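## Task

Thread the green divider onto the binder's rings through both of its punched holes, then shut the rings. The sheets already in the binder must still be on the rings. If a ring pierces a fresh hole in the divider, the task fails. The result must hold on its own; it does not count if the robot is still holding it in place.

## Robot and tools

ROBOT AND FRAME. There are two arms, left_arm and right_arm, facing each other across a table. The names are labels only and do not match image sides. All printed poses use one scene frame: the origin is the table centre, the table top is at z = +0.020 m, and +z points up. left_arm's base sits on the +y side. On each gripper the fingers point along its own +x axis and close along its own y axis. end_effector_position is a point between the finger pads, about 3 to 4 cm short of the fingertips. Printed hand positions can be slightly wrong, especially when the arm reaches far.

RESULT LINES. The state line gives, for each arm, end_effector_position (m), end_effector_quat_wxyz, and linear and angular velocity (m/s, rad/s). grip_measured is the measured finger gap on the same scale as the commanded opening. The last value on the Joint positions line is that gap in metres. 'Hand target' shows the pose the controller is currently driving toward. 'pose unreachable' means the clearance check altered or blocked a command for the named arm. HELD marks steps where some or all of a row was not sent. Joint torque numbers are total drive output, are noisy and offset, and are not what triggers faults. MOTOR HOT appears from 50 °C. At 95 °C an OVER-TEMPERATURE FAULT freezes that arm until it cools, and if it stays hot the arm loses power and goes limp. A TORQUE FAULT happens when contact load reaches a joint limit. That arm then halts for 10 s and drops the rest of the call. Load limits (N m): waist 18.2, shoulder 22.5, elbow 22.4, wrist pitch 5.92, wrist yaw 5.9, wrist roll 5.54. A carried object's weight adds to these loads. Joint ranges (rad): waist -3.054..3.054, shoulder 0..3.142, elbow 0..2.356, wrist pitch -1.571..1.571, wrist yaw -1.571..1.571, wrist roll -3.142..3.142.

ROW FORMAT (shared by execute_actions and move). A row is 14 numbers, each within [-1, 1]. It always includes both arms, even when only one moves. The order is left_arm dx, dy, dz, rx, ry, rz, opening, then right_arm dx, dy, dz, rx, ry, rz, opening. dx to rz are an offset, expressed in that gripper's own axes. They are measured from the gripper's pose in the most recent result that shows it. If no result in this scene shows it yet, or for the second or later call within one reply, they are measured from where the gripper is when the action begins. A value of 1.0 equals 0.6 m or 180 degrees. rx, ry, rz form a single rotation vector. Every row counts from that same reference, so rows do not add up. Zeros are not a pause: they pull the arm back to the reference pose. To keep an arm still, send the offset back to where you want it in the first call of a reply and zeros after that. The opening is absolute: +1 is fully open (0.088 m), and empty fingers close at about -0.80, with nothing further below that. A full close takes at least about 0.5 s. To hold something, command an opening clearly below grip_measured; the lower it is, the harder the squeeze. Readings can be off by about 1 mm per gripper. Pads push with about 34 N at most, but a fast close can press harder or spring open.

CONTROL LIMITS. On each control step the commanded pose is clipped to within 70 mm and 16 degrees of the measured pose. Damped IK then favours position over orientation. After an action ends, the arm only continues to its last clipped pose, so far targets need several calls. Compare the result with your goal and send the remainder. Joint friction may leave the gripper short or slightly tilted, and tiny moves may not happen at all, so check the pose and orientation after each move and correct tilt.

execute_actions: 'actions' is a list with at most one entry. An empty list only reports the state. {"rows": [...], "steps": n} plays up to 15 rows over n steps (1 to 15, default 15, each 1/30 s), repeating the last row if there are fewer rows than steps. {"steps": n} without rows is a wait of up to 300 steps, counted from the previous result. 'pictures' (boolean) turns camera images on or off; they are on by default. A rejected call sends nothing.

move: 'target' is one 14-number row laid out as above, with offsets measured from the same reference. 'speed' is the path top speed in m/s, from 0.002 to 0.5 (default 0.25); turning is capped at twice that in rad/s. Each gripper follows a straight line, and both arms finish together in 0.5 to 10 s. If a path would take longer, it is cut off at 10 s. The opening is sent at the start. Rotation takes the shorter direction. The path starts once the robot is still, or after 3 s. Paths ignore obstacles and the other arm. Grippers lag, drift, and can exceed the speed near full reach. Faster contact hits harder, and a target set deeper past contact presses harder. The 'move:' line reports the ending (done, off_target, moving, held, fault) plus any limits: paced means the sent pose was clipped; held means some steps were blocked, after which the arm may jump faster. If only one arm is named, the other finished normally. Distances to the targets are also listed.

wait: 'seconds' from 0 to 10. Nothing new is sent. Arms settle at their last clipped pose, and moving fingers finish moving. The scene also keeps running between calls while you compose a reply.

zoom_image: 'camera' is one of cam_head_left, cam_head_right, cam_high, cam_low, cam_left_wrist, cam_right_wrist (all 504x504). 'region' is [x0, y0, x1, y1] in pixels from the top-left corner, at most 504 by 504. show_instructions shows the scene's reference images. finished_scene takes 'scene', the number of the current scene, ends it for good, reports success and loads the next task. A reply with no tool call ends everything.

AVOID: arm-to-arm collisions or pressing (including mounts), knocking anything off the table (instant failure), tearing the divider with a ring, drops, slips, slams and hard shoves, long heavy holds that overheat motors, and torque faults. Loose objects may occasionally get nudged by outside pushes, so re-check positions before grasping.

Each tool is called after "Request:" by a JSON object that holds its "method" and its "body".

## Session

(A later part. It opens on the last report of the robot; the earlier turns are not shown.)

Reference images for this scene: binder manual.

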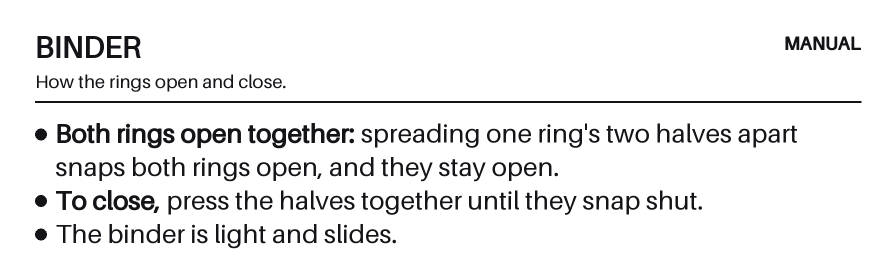

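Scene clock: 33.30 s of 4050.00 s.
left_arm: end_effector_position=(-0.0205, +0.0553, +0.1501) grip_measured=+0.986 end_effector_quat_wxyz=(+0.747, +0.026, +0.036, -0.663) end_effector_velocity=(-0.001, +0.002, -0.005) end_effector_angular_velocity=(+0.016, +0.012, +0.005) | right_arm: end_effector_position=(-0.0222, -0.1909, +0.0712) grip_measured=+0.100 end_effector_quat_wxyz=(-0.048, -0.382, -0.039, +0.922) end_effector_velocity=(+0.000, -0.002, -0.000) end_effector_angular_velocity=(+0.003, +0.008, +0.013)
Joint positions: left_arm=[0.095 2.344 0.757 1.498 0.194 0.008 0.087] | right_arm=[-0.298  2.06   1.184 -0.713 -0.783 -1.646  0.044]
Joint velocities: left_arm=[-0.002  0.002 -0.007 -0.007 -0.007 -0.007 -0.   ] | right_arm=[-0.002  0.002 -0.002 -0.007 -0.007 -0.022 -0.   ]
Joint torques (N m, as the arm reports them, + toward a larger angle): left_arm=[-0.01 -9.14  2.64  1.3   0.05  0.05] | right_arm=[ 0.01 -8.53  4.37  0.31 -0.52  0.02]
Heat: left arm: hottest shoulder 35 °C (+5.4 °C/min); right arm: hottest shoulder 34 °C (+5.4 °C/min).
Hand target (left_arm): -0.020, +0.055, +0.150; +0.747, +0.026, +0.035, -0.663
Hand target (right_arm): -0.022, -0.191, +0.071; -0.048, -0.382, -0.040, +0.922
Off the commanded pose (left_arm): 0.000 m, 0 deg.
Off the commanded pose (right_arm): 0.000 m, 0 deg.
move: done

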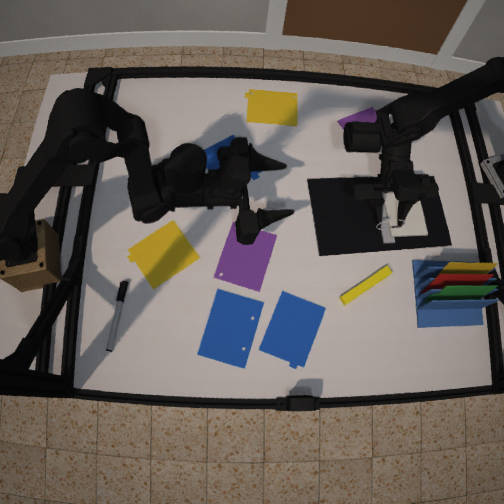

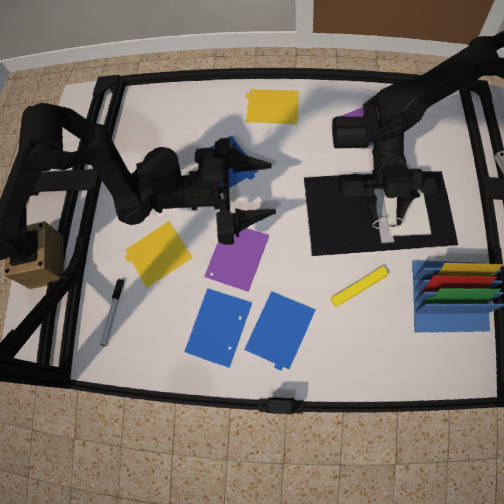

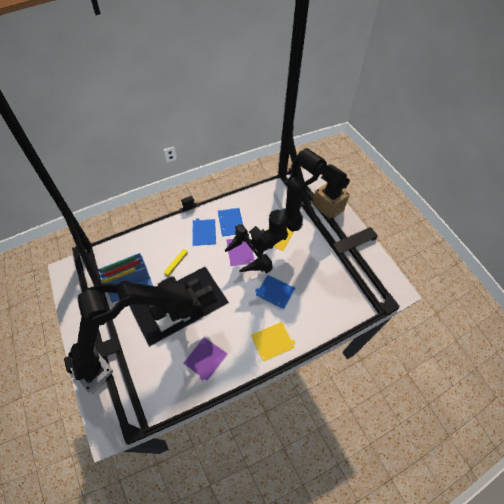

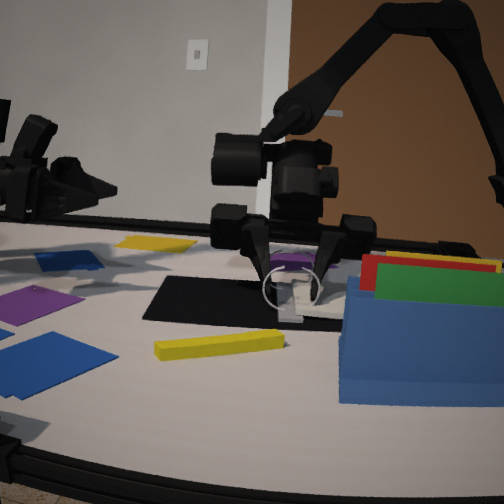

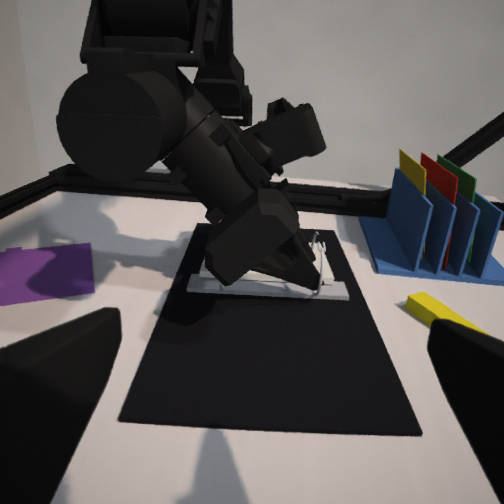

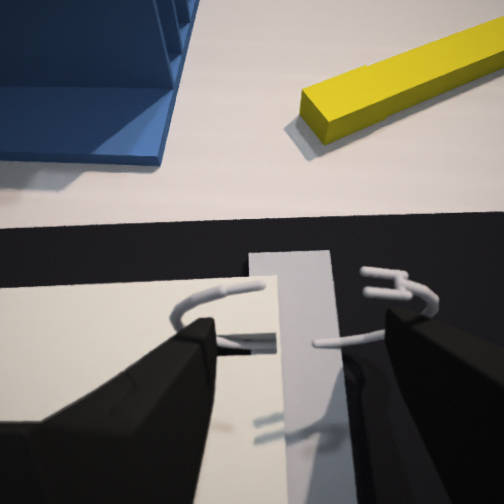

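Request:
{"method": "move", "body": {"target": [0,0,0,0,0,0,1,-0.17,0,0.05,0,0,0,-0.5], "speed": 0.12}}

Request:
{"method": "move", "body": {"target": [0,0,0,0,0,0,1,0.227,0.177,0.345,0.472,0.196,-0.196,-0.45], "speed": 0.3}}

Scene clock: 38.77 s of 4050.00 s.
left_arm: end_effector_position=(-0.0205, +0.0553, +0.1501) grip_measured=+0.986 end_effector_quat_wxyz=(+0.747, +0.026, +0.036, -0.663) end_effector_velocity=(-0.000, +0.001, -0.004) end_effector_angular_velocity=(+0.022, +0.000, -0.005) | right_arm: end_effector_position=(+0.0268, -0.1904, +0.1614) grip_measured=-0.500 end_effector_quat_wxyz=(-0.050, -0.380, -0.033, +0.923) end_effector_velocity=(-0.000, -0.003, +0.001) end_effector_angular_velocity=(-0.016, +0.009, +0.001)
Joint positions: left_arm=[0.095 2.344 0.757 1.498 0.194 0.008 0.087] | right_arm=[-0.442  1.951  1.416 -1.207 -0.775 -1.845  0.015]
Joint velocities: left_arm=[ 0.002 -0.002 -0.002 -0.022  0.007  0.007  0.   ] | right_arm=[-0.002  0.002  0.002 -0.022 -0.007 -0.007 -0.   ]
Joint torques (N m, as the arm reports them, + toward a larger angle): left_arm=[ 0.01 -9.14  2.62  1.3   0.07  0.04] | right_arm=[-0.11 -9.1   5.96 -0.13 -0.39 -0.02]
Heat: left arm: hottest shoulder 36 °C (+6.2 °C/min); right arm: hottest shoulder 35 °C (+6.2 °C/min).
Hand target (left_arm): -0.020, +0.055, +0.150; +0.747, +0.026, +0.035, -0.663
Hand target (right_arm): +0.028, -0.189, +0.165; -0.048, -0.381, -0.039, +0.922
Off the commanded pose (left_arm): 0.000 m, 0 deg.
Off the commanded pose (right_arm): 0.004 m, 1 deg.
After step 90, 1.20 s passed at rest.
move: done

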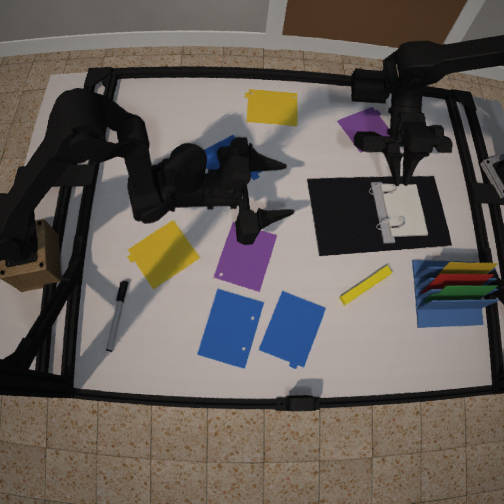

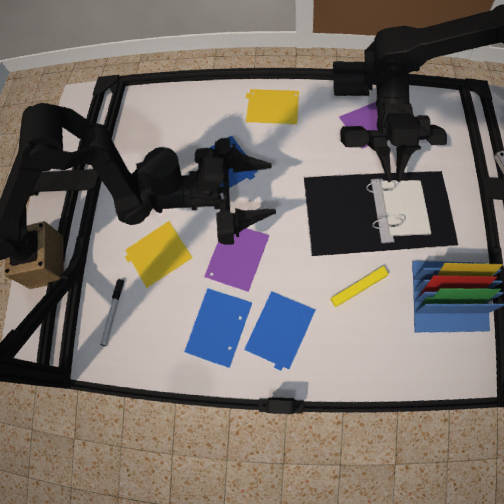

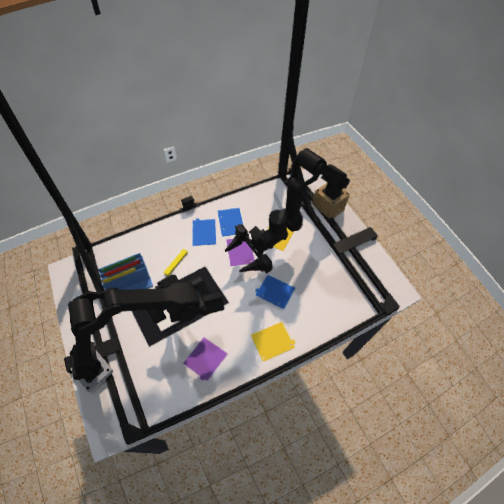

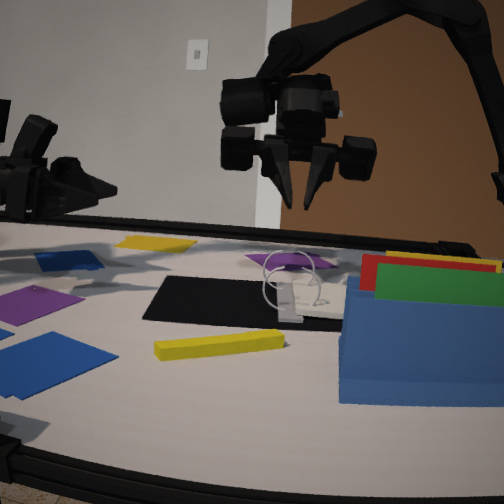

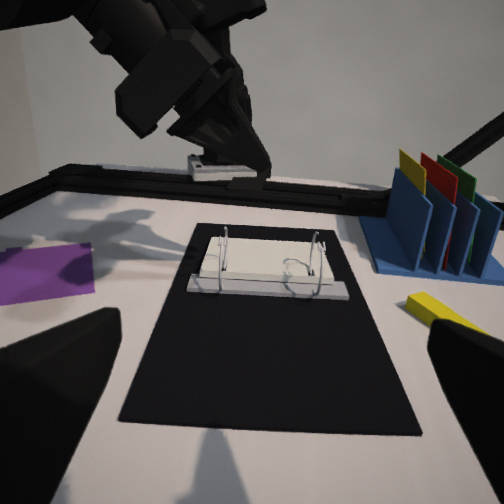

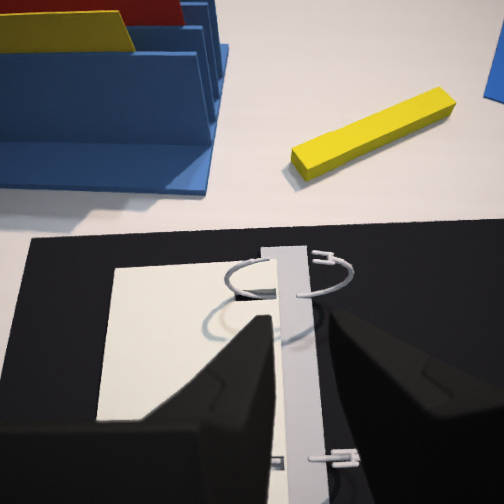

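Scene clock: 42.10 s of 4050.00 s.
left_arm: end_effector_position=(-0.0205, +0.0553, +0.1501) grip_measured=+0.986 end_effector_quat_wxyz=(+0.747, +0.026, +0.036, -0.663) end_effector_velocity=(-0.001, +0.002, -0.002) end_effector_angular_velocity=(+0.009, +0.025, +0.007) | right_arm: end_effector_position=(-0.1975, -0.3262, +0.2082) grip_measured=-0.450 end_effector_quat_wxyz=(+0.476, -0.525, +0.462, +0.534) end_effector_velocity=(+0.002, -0.004, +0.003) end_effector_angular_velocity=(-0.025, +0.002, -0.024)
Joint positions: left_arm=[0.095 2.344 0.757 1.498 0.194 0.008 0.087] | right_arm=[ 0.632  1.92   1.744 -1.385  0.023  0.876  0.017]
Joint velocities: left_arm=[-0.002 -0.002 -0.007 -0.007 -0.007 -0.022 -0.   ] | right_arm=[-0.002 -0.002  0.007 -0.022 -0.022  0.022 -0.   ]
Joint torques (N m, as the arm reports them, + toward a larger angle): left_arm=[ 0.   -9.14  2.62  1.31  0.05  0.04] | right_arm=[ 0.1  -7.21  6.87  0.21  0.1   0.13]
Heat: left arm: hottest shoulder 36 °C (+5.7 °C/min); right arm: hottest shoulder 35 °C (+5.7 °C/min).
Hand target (left_arm): -0.020, +0.055, +0.150; +0.747, +0.026, +0.035, -0.663
Hand target (right_arm): -0.199, -0.325, +0.206; -0.478, +0.526, -0.461, -0.531
Off the commanded pose (left_arm): 0.000 m, 0 deg.
Off the commanded pose (right_arm): 0.004 m, 1 deg.
move: done

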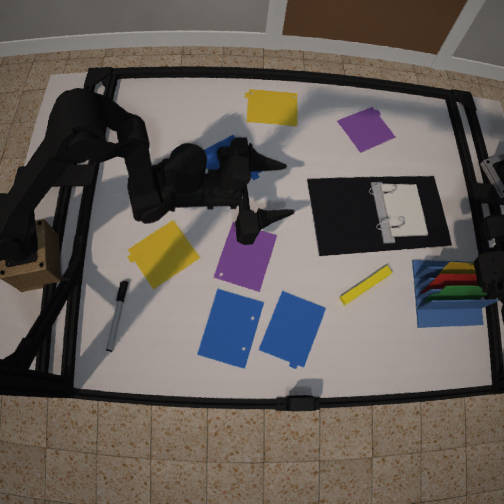

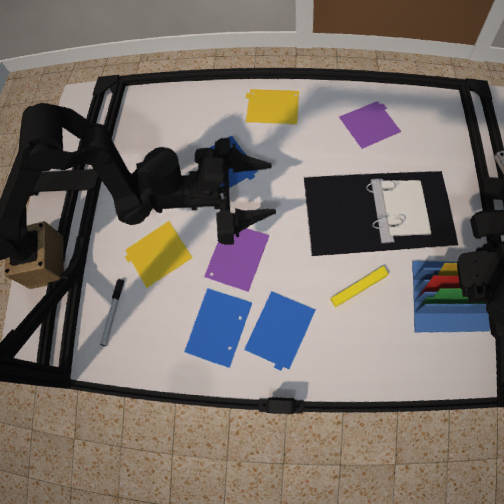

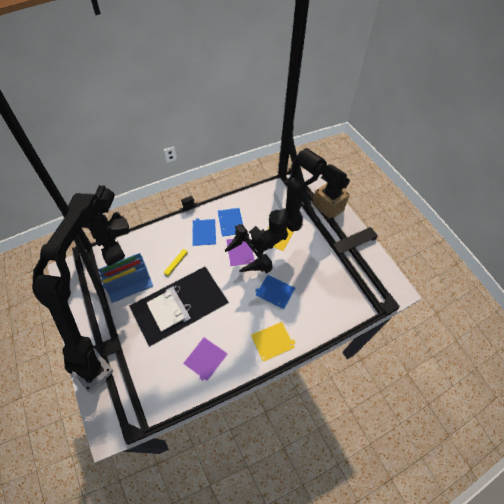

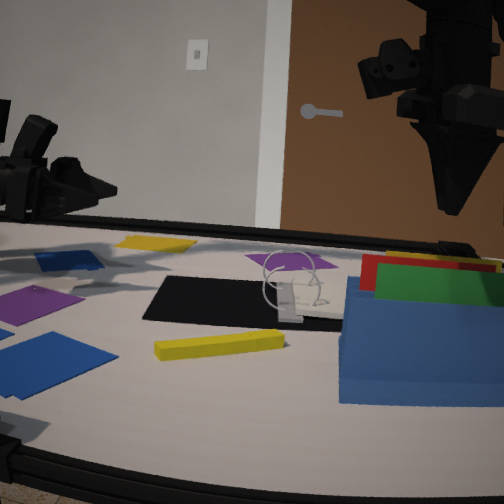

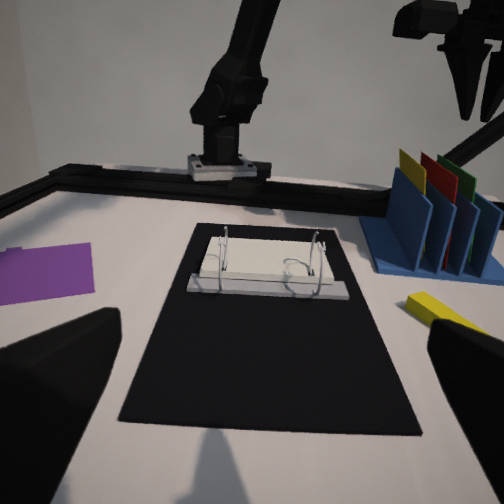

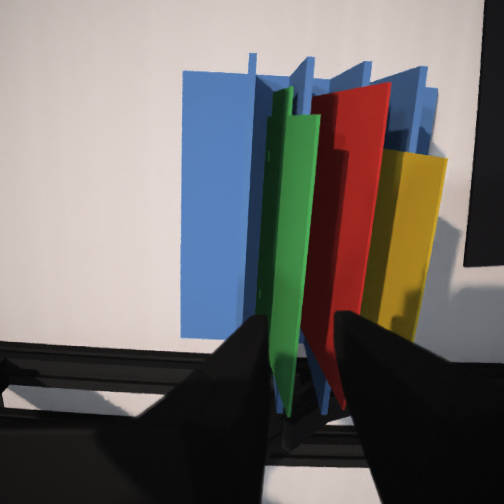

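Request:
{"method": "move", "body": {"target": [0,0,0,0,0,0,1,0.068,-0.009,-0.005,0.033,0.007,0,-0.45], "speed": 0.08}}

Scene clock: 45.80 s of 4050.00 s.
left_arm: end_effector_position=(-0.0205, +0.0553, +0.1499) grip_measured=+0.986 end_effector_quat_wxyz=(+0.747, +0.026, +0.036, -0.663) end_effector_velocity=(-0.000, +0.001, -0.004) end_effector_angular_velocity=(+0.020, +0.015, -0.004) | right_arm: end_effector_position=(-0.1936, -0.3266, +0.1673) grip_measured=-0.450 end_effector_quat_wxyz=(+0.497, -0.506, +0.492, +0.505) end_effector_velocity=(+0.002, -0.001, +0.000) end_effector_angular_velocity=(-0.010, -0.002, +0.005)
Joint positions: left_arm=[0.095 2.345 0.757 1.498 0.194 0.008 0.087] | right_arm=[ 0.62   1.921  1.582 -1.236  0.007  0.964  0.017]
Joint velocities: left_arm=[ 0.002 -0.002 -0.002 -0.022  0.007 -0.007 -0.   ] | right_arm=[-0.002 -0.002 -0.002 -0.007 -0.007 -0.007 -0.   ]
Joint torques (N m, as the arm reports them, + toward a larger angle): left_arm=[ 0.   -9.13  2.6   1.3   0.06  0.06] | right_arm=[-0.21 -9.6   4.75  0.49 -0.04  0.09]
Heat: left arm: hottest shoulder 36 °C (+5.2 °C/min); right arm: hottest shoulder 36 °C (+6.6 °C/min).
Hand target (left_arm): -0.021, +0.055, +0.150; +0.747, +0.026, +0.036, -0.663
Hand target (right_arm): -0.192, -0.327, +0.167; +0.498, -0.505, +0.494, +0.503
Off the commanded pose (left_arm): 0.000 m, 0 deg.
Off the commanded pose (right_arm): 0.002 m, 0 deg.
move: done

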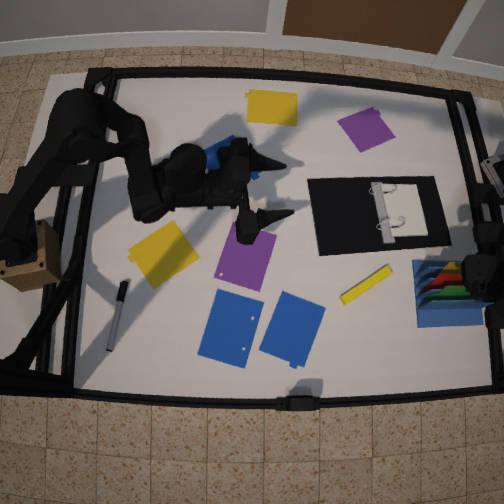

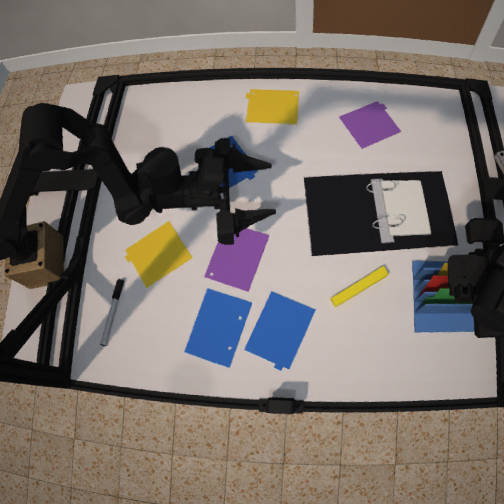

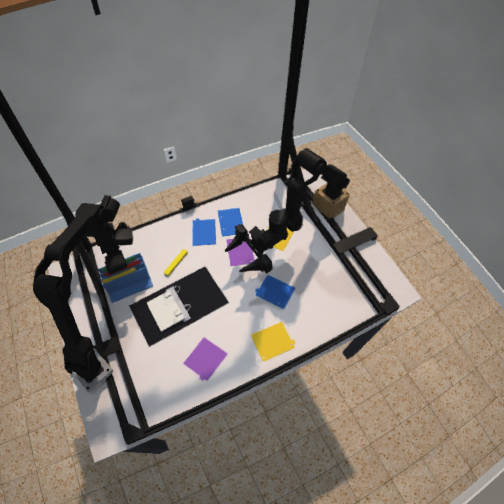

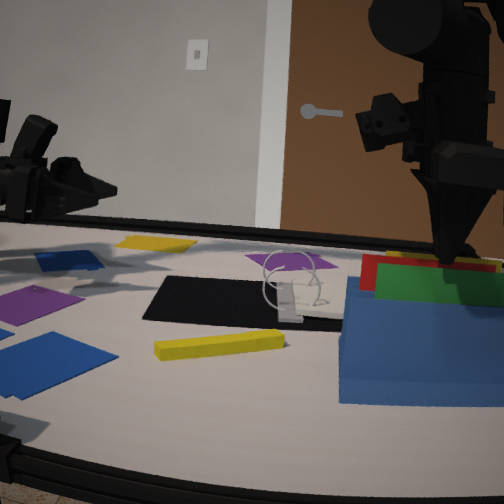

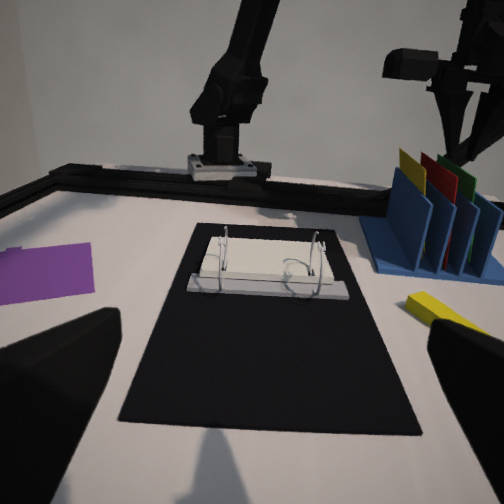

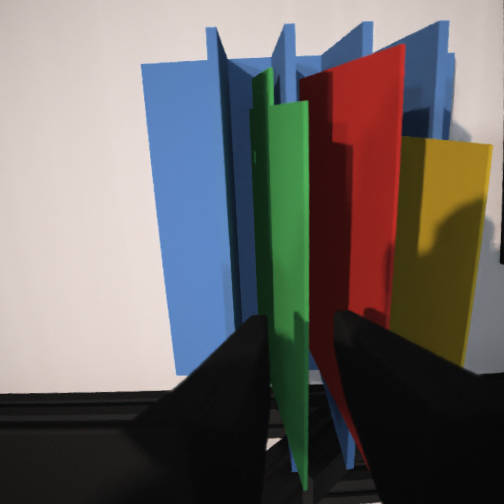

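Request:
{"method": "move", "body": {"target": [0,0,0,0,0,0,1,0.041,-0.004,0,0,0,0,-0.5], "speed": 0.05}}

Request:
{"method": "zoom_image", "body": {"camera": "cam_left_wrist", "region": [360, 110, 504, 290]}}

Scene clock: 49.57 s of 4050.00 s.
left_arm: end_effector_position=(-0.0205, +0.0553, +0.1499) grip_measured=+0.986 end_effector_quat_wxyz=(+0.747, +0.026, +0.036, -0.663) end_effector_velocity=(+0.001, +0.002, -0.006) end_effector_angular_velocity=(+0.025, +0.014, +0.020) | right_arm: end_effector_position=(-0.1935, -0.3258, +0.1475) grip_measured=-0.500 end_effector_quat_wxyz=(+0.496, -0.501, +0.493, +0.510) end_effector_velocity=(+0.003, +0.000, +0.002) end_effector_angular_velocity=(+0.005, -0.006, +0.005)
Joint positions: left_arm=[0.095 2.345 0.757 1.498 0.194 0.008 0.087] | right_arm=[ 0.618  1.92   1.503 -1.142  0.007  0.961  0.015]
Joint velocities: left_arm=[-0.002 -0.002 -0.007 -0.022 -0.022 -0.007 -0.   ] | right_arm=[-0.002 -0.007 -0.002 -0.007  0.007 -0.007 -0.   ]
Joint torques (N m, as the arm reports them, + toward a larger angle): left_arm=[-0.03 -9.16  2.62  1.3   0.07  0.05] | right_arm=[-0.21 -7.81  4.37  0.45  0.04 -0.03]
Heat: left arm: hottest shoulder 37 °C (+6.1 °C/min); right arm: hottest shoulder 36 °C (+6.1 °C/min).
Hand target (left_arm): -0.021, +0.055, +0.150; +0.747, +0.026, +0.036, -0.663
Hand target (right_arm): -0.191, -0.326, +0.143; +0.497, -0.506, +0.492, +0.505
Off the commanded pose (left_arm): 0.000 m, 0 deg.
Off the commanded pose (right_arm): 0.005 m, 1 deg.
move: done

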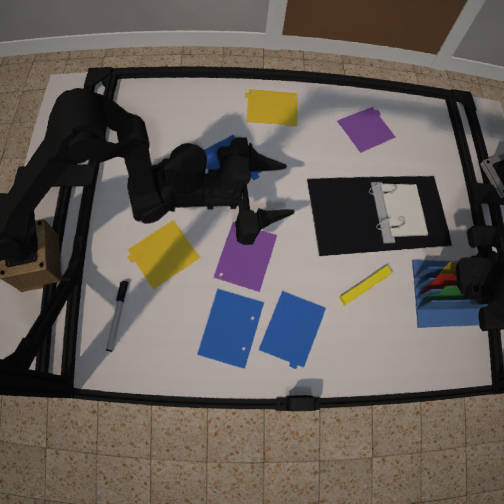

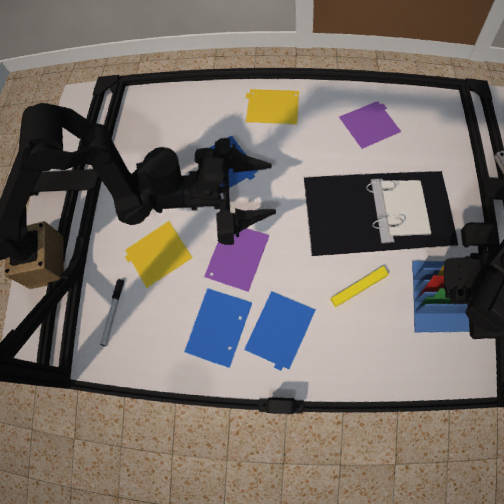

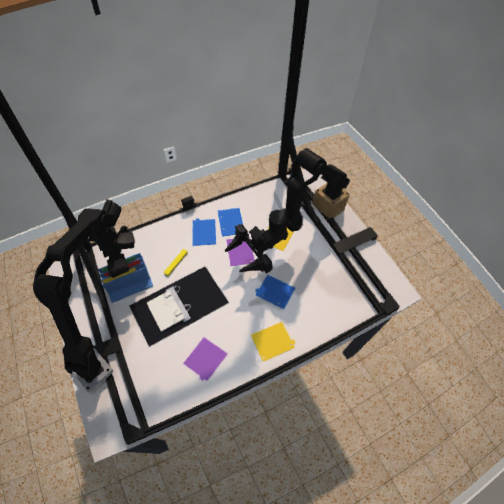

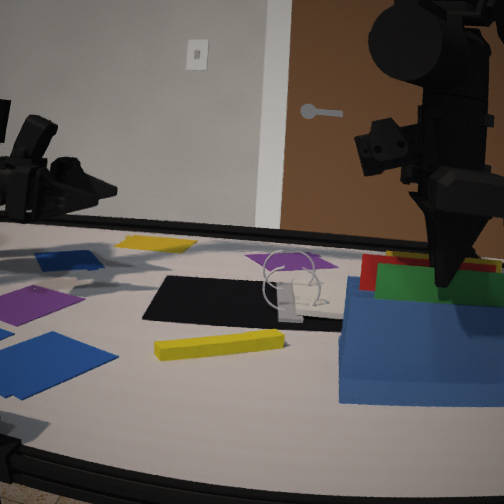

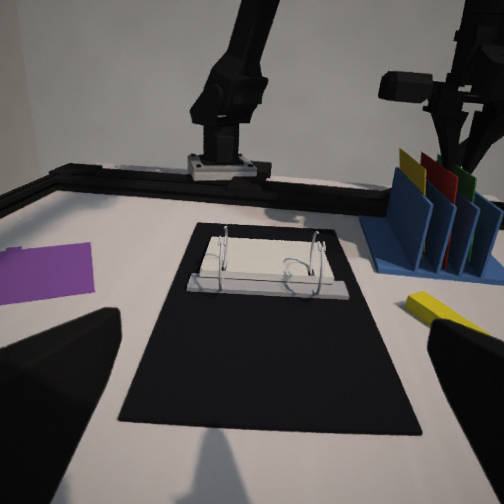

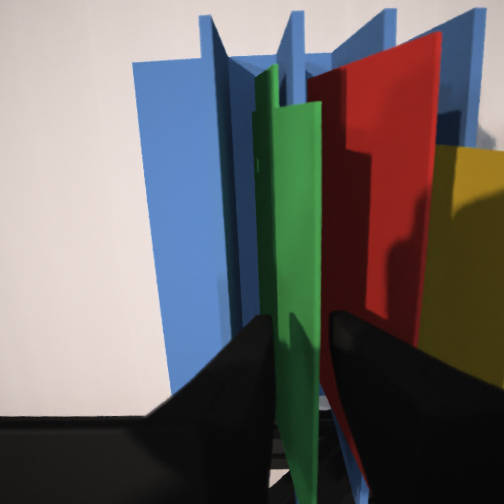

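Region (360, 110, 504, 290) of cam_left_wrist's 504x504 image, scaled by 2.800, with more detail than that image has; it fills the left 403 columns of this view, and the rest is white.

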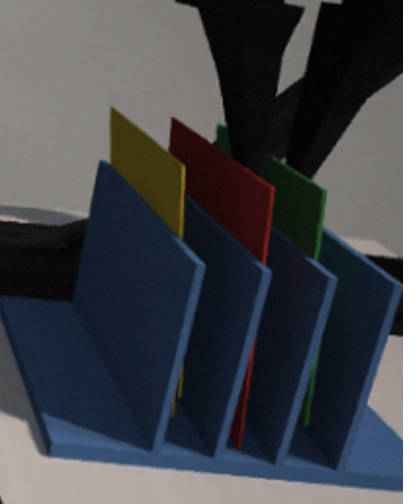

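Request:
{"method": "move", "body": {"target": [0,0,0,0,0,0,1,0,0.013,0,0,0,0,-0.68], "speed": 0.03}}

Request:
{"method": "move", "body": {"target": [0,0,0,0,0,0,1,0,0,0,0,0,0,-1]}}

Scene clock: 53.20 s of 4050.00 s.
left_arm: end_effector_position=(-0.0205, +0.0554, +0.1498) grip_measured=+0.986 end_effector_quat_wxyz=(+0.747, +0.026, +0.036, -0.663) end_effector_velocity=(-0.002, -0.000, +0.002) end_effector_angular_velocity=(-0.008, +0.004, +0.001) | right_arm: end_effector_position=(-0.1993, -0.3263, +0.1493) grip_measured=-0.680 end_effector_quat_wxyz=(+0.496, -0.500, +0.493, +0.511) end_effector_velocity=(+0.001, -0.001, -0.000) end_effector_angular_velocity=(-0.010, -0.002, -0.010)
Joint positions: left_arm=[0.095 2.345 0.756 1.498 0.194 0.008 0.087] | right_arm=[ 0.628  1.933  1.527 -1.15   0.007  0.971  0.006]
Joint velocities: left_arm=[-0.007 -0.002 -0.002  0.007 -0.007 -0.007 -0.   ] | right_arm=[-0.002  0.002  0.002 -0.007 -0.007  0.007  0.   ]
Joint torques (N m, as the arm reports them, + toward a larger angle): left_arm=[-0.01 -9.15  2.64  1.31  0.06  0.05] | right_arm=[ 0.25 -7.28  6.62  0.28  0.05  0.06]
Heat: left arm: hottest shoulder 37 °C (+5.6 °C/min); right arm: hottest shoulder 37 °C (+6.8 °C/min).
Hand target (left_arm): -0.021, +0.055, +0.150; +0.747, +0.026, +0.036, -0.663
Hand target (right_arm): -0.201, -0.326, +0.147; +0.496, -0.501, +0.493, +0.510
Off the commanded pose (left_arm): 0.000 m, 0 deg.
Off the commanded pose (right_arm): 0.003 m, 0 deg.
move: done

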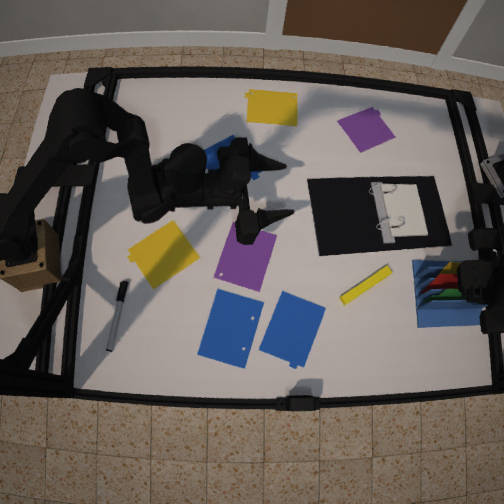

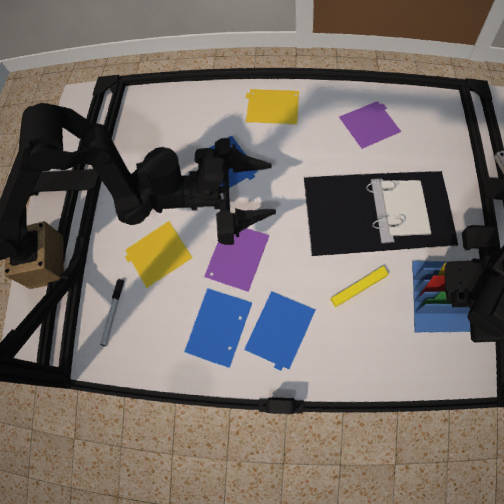

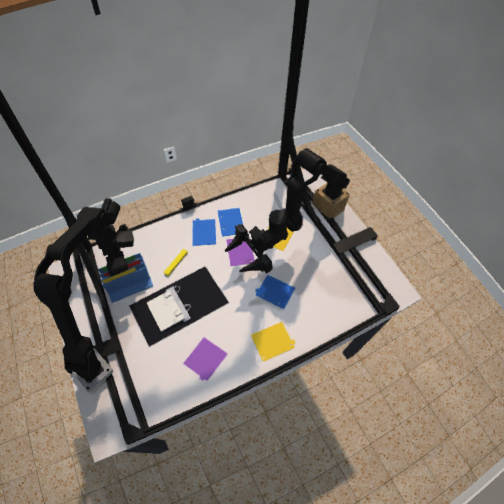

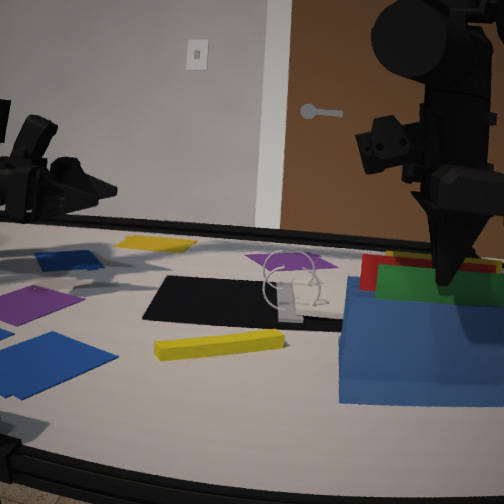

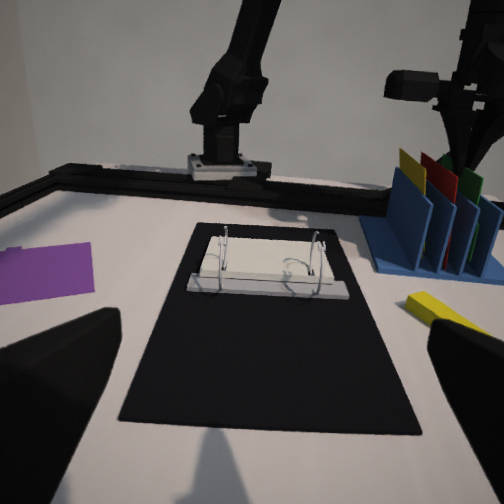

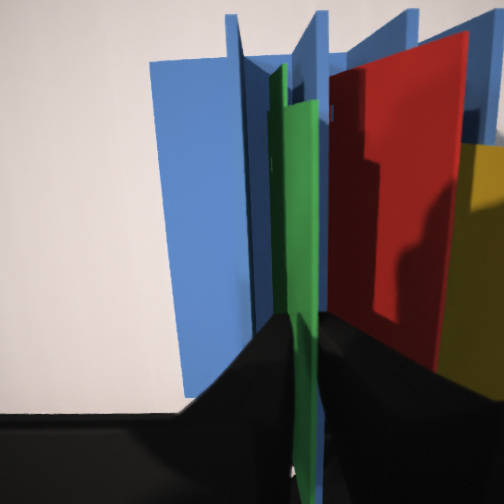

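Scene clock: 53.70 s of 4050.00 s.
left_arm: end_effector_position=(-0.0205, +0.0554, +0.1498) grip_measured=+0.986 end_effector_quat_wxyz=(+0.747, +0.026, +0.036, -0.663) end_effector_velocity=(-0.003, +0.001, -0.002) end_effector_angular_velocity=(+0.011, +0.010, +0.001) | right_arm: end_effector_position=(-0.1993, -0.3263, +0.1493) grip_measured=-0.789 end_effector_quat_wxyz=(+0.496, -0.500, +0.493, +0.511) end_effector_velocity=(-0.000, -0.005, +0.000) end_effector_angular_velocity=(-0.022, +0.006, +0.010)
Joint positions: left_arm=[0.095 2.345 0.756 1.498 0.194 0.008 0.087] | right_arm=[ 0.628  1.933  1.527 -1.15   0.007  0.971  0.   ]
Joint velocities: left_arm=[-0.007 -0.002 -0.007 -0.007 -0.007 -0.007 -0.   ] | right_arm=[ 0.002 -0.002 -0.002 -0.007 -0.022 -0.007 -0.   ]
Joint torques (N m, as the arm reports them, + toward a larger angle): left_arm=[-0.02 -9.12  2.63  1.3   0.06  0.06] | right_arm=[ 0.03 -8.74  5.56  0.39  0.04  0.03]
Heat: left arm: hottest shoulder 37 °C (+5.6 °C/min); right arm: hottest shoulder 37 °C (+6.7 °C/min).
Hand target (left_arm): -0.021, +0.055, +0.150; +0.747, +0.026, +0.036, -0.663
Hand target (right_arm): -0.199, -0.326, +0.149; +0.496, -0.500, +0.493, +0.511
Off the commanded pose (left_arm): 0.000 m, 0 deg.
Off the commanded pose (right_arm): 0.000 m, 0 deg.
move: done

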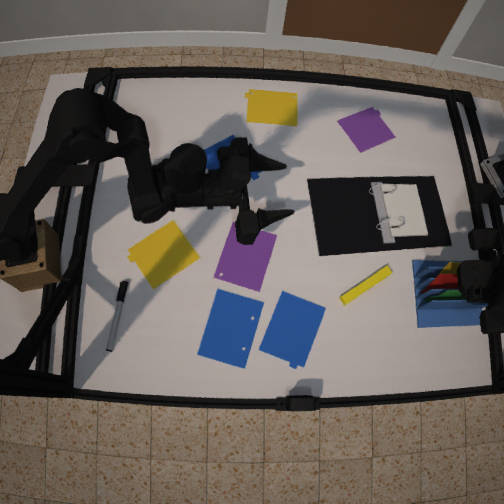

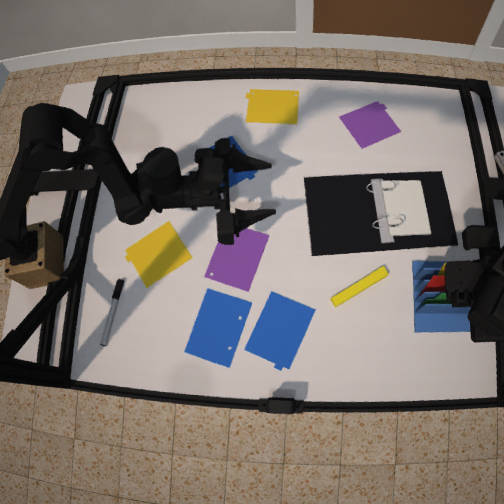

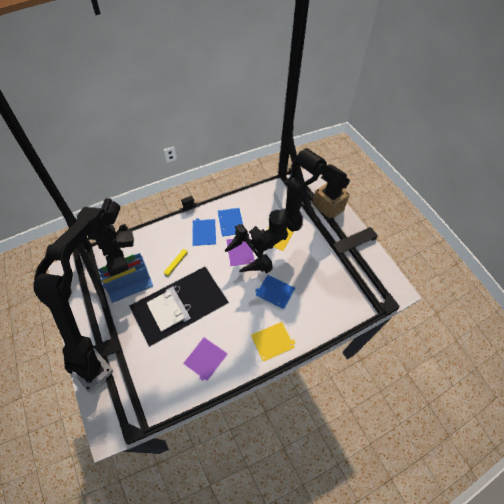

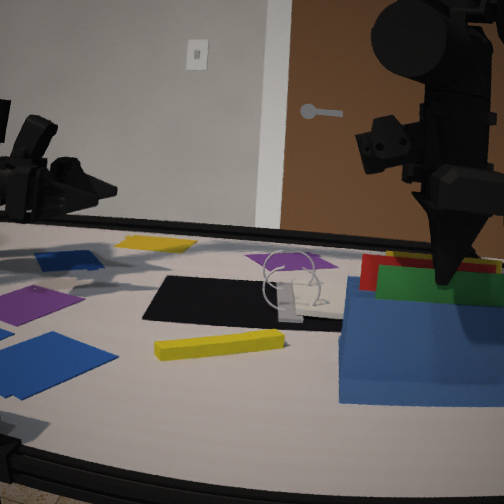

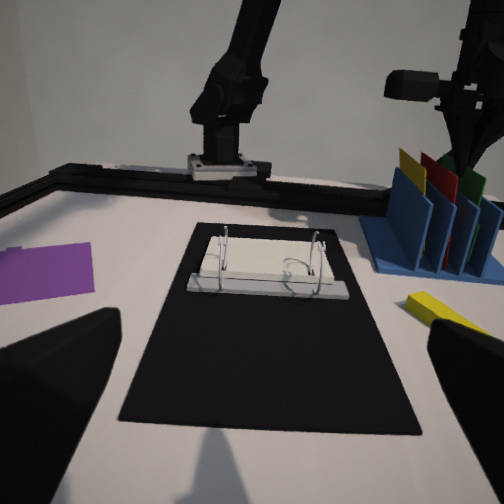

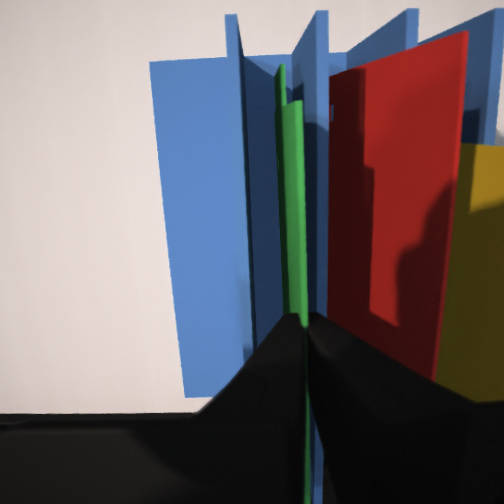

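Request:
{"method": "move", "body": {"target": [0,0,0,0,0,0,1,-0.195,-0.008,0,0,0,0.04,-1], "speed": 0.1}}

Scene clock: 59.13 s of 4050.00 s.
left_arm: end_effector_position=(-0.0205, +0.0554, +0.1496) grip_measured=+0.986 end_effector_quat_wxyz=(+0.747, +0.026, +0.036, -0.663) end_effector_velocity=(-0.001, +0.002, -0.002) end_effector_angular_velocity=(+0.009, +0.025, +0.007) | right_arm: end_effector_position=(-0.1929, -0.3297, +0.2616) grip_measured=-0.789 end_effector_quat_wxyz=(+0.464, -0.472, +0.523, +0.537) end_effector_velocity=(+0.003, -0.002, +0.002) end_effector_angular_velocity=(-0.012, -0.006, +0.006)
Joint positions: left_arm=[0.095 2.345 0.756 1.498 0.194 0.008 0.087] | right_arm=[ 0.595  1.844  1.851 -1.474 -0.067  0.941  0.   ]
Joint velocities: left_arm=[-0.002 -0.002 -0.007 -0.007 -0.007 -0.022  0.   ] | right_arm=[-0.002 -0.002  0.007 -0.022 -0.007 -0.007 -0.   ]
Joint torques (N m, as the arm reports them, + toward a larger angle): left_arm=[ 0.   -9.17  2.63  1.3   0.06  0.05] | right_arm=[-0.22 -8.81  6.76  0.44 -0.01 -0.05]
Heat: left arm: hottest shoulder 37 °C (+5.1 °C/min); right arm: hottest shoulder 38 °C (+7.1 °C/min).
Hand target (left_arm): -0.021, +0.055, +0.150; +0.747, +0.026, +0.036, -0.663
Hand target (right_arm): -0.193, -0.329, +0.266; +0.463, -0.468, +0.524, +0.541
Off the commanded pose (left_arm): 0.000 m, 0 deg.
Off the commanded pose (right_arm): 0.005 m, 1 deg.
move: done

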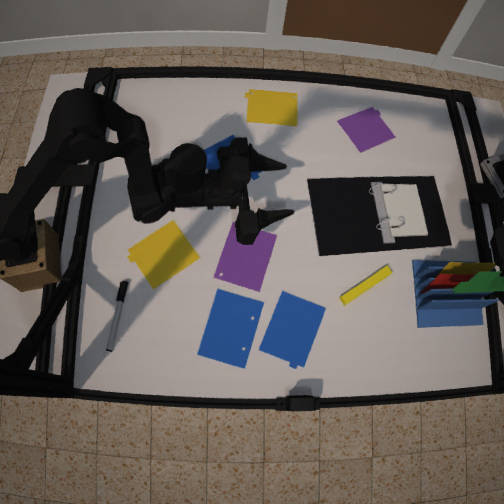

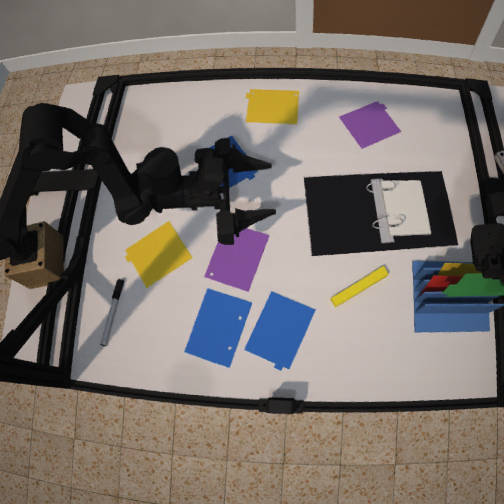

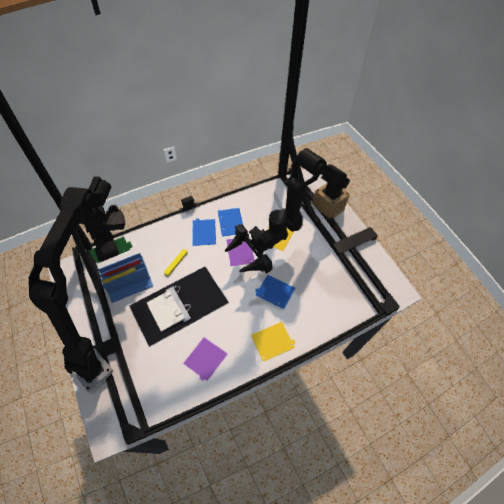

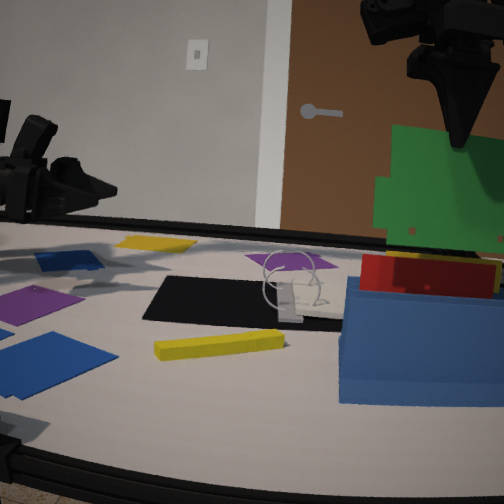

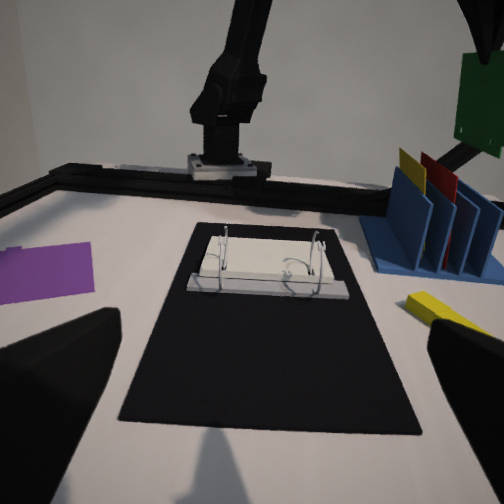

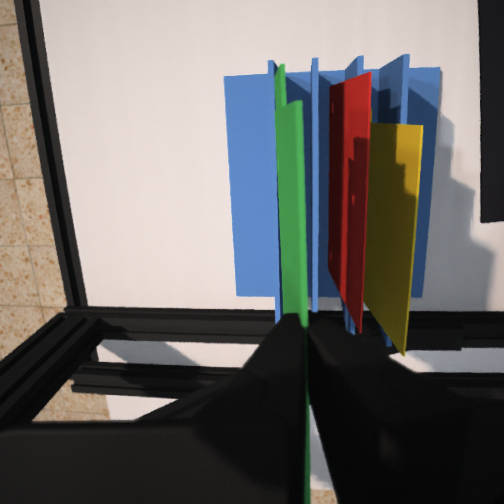

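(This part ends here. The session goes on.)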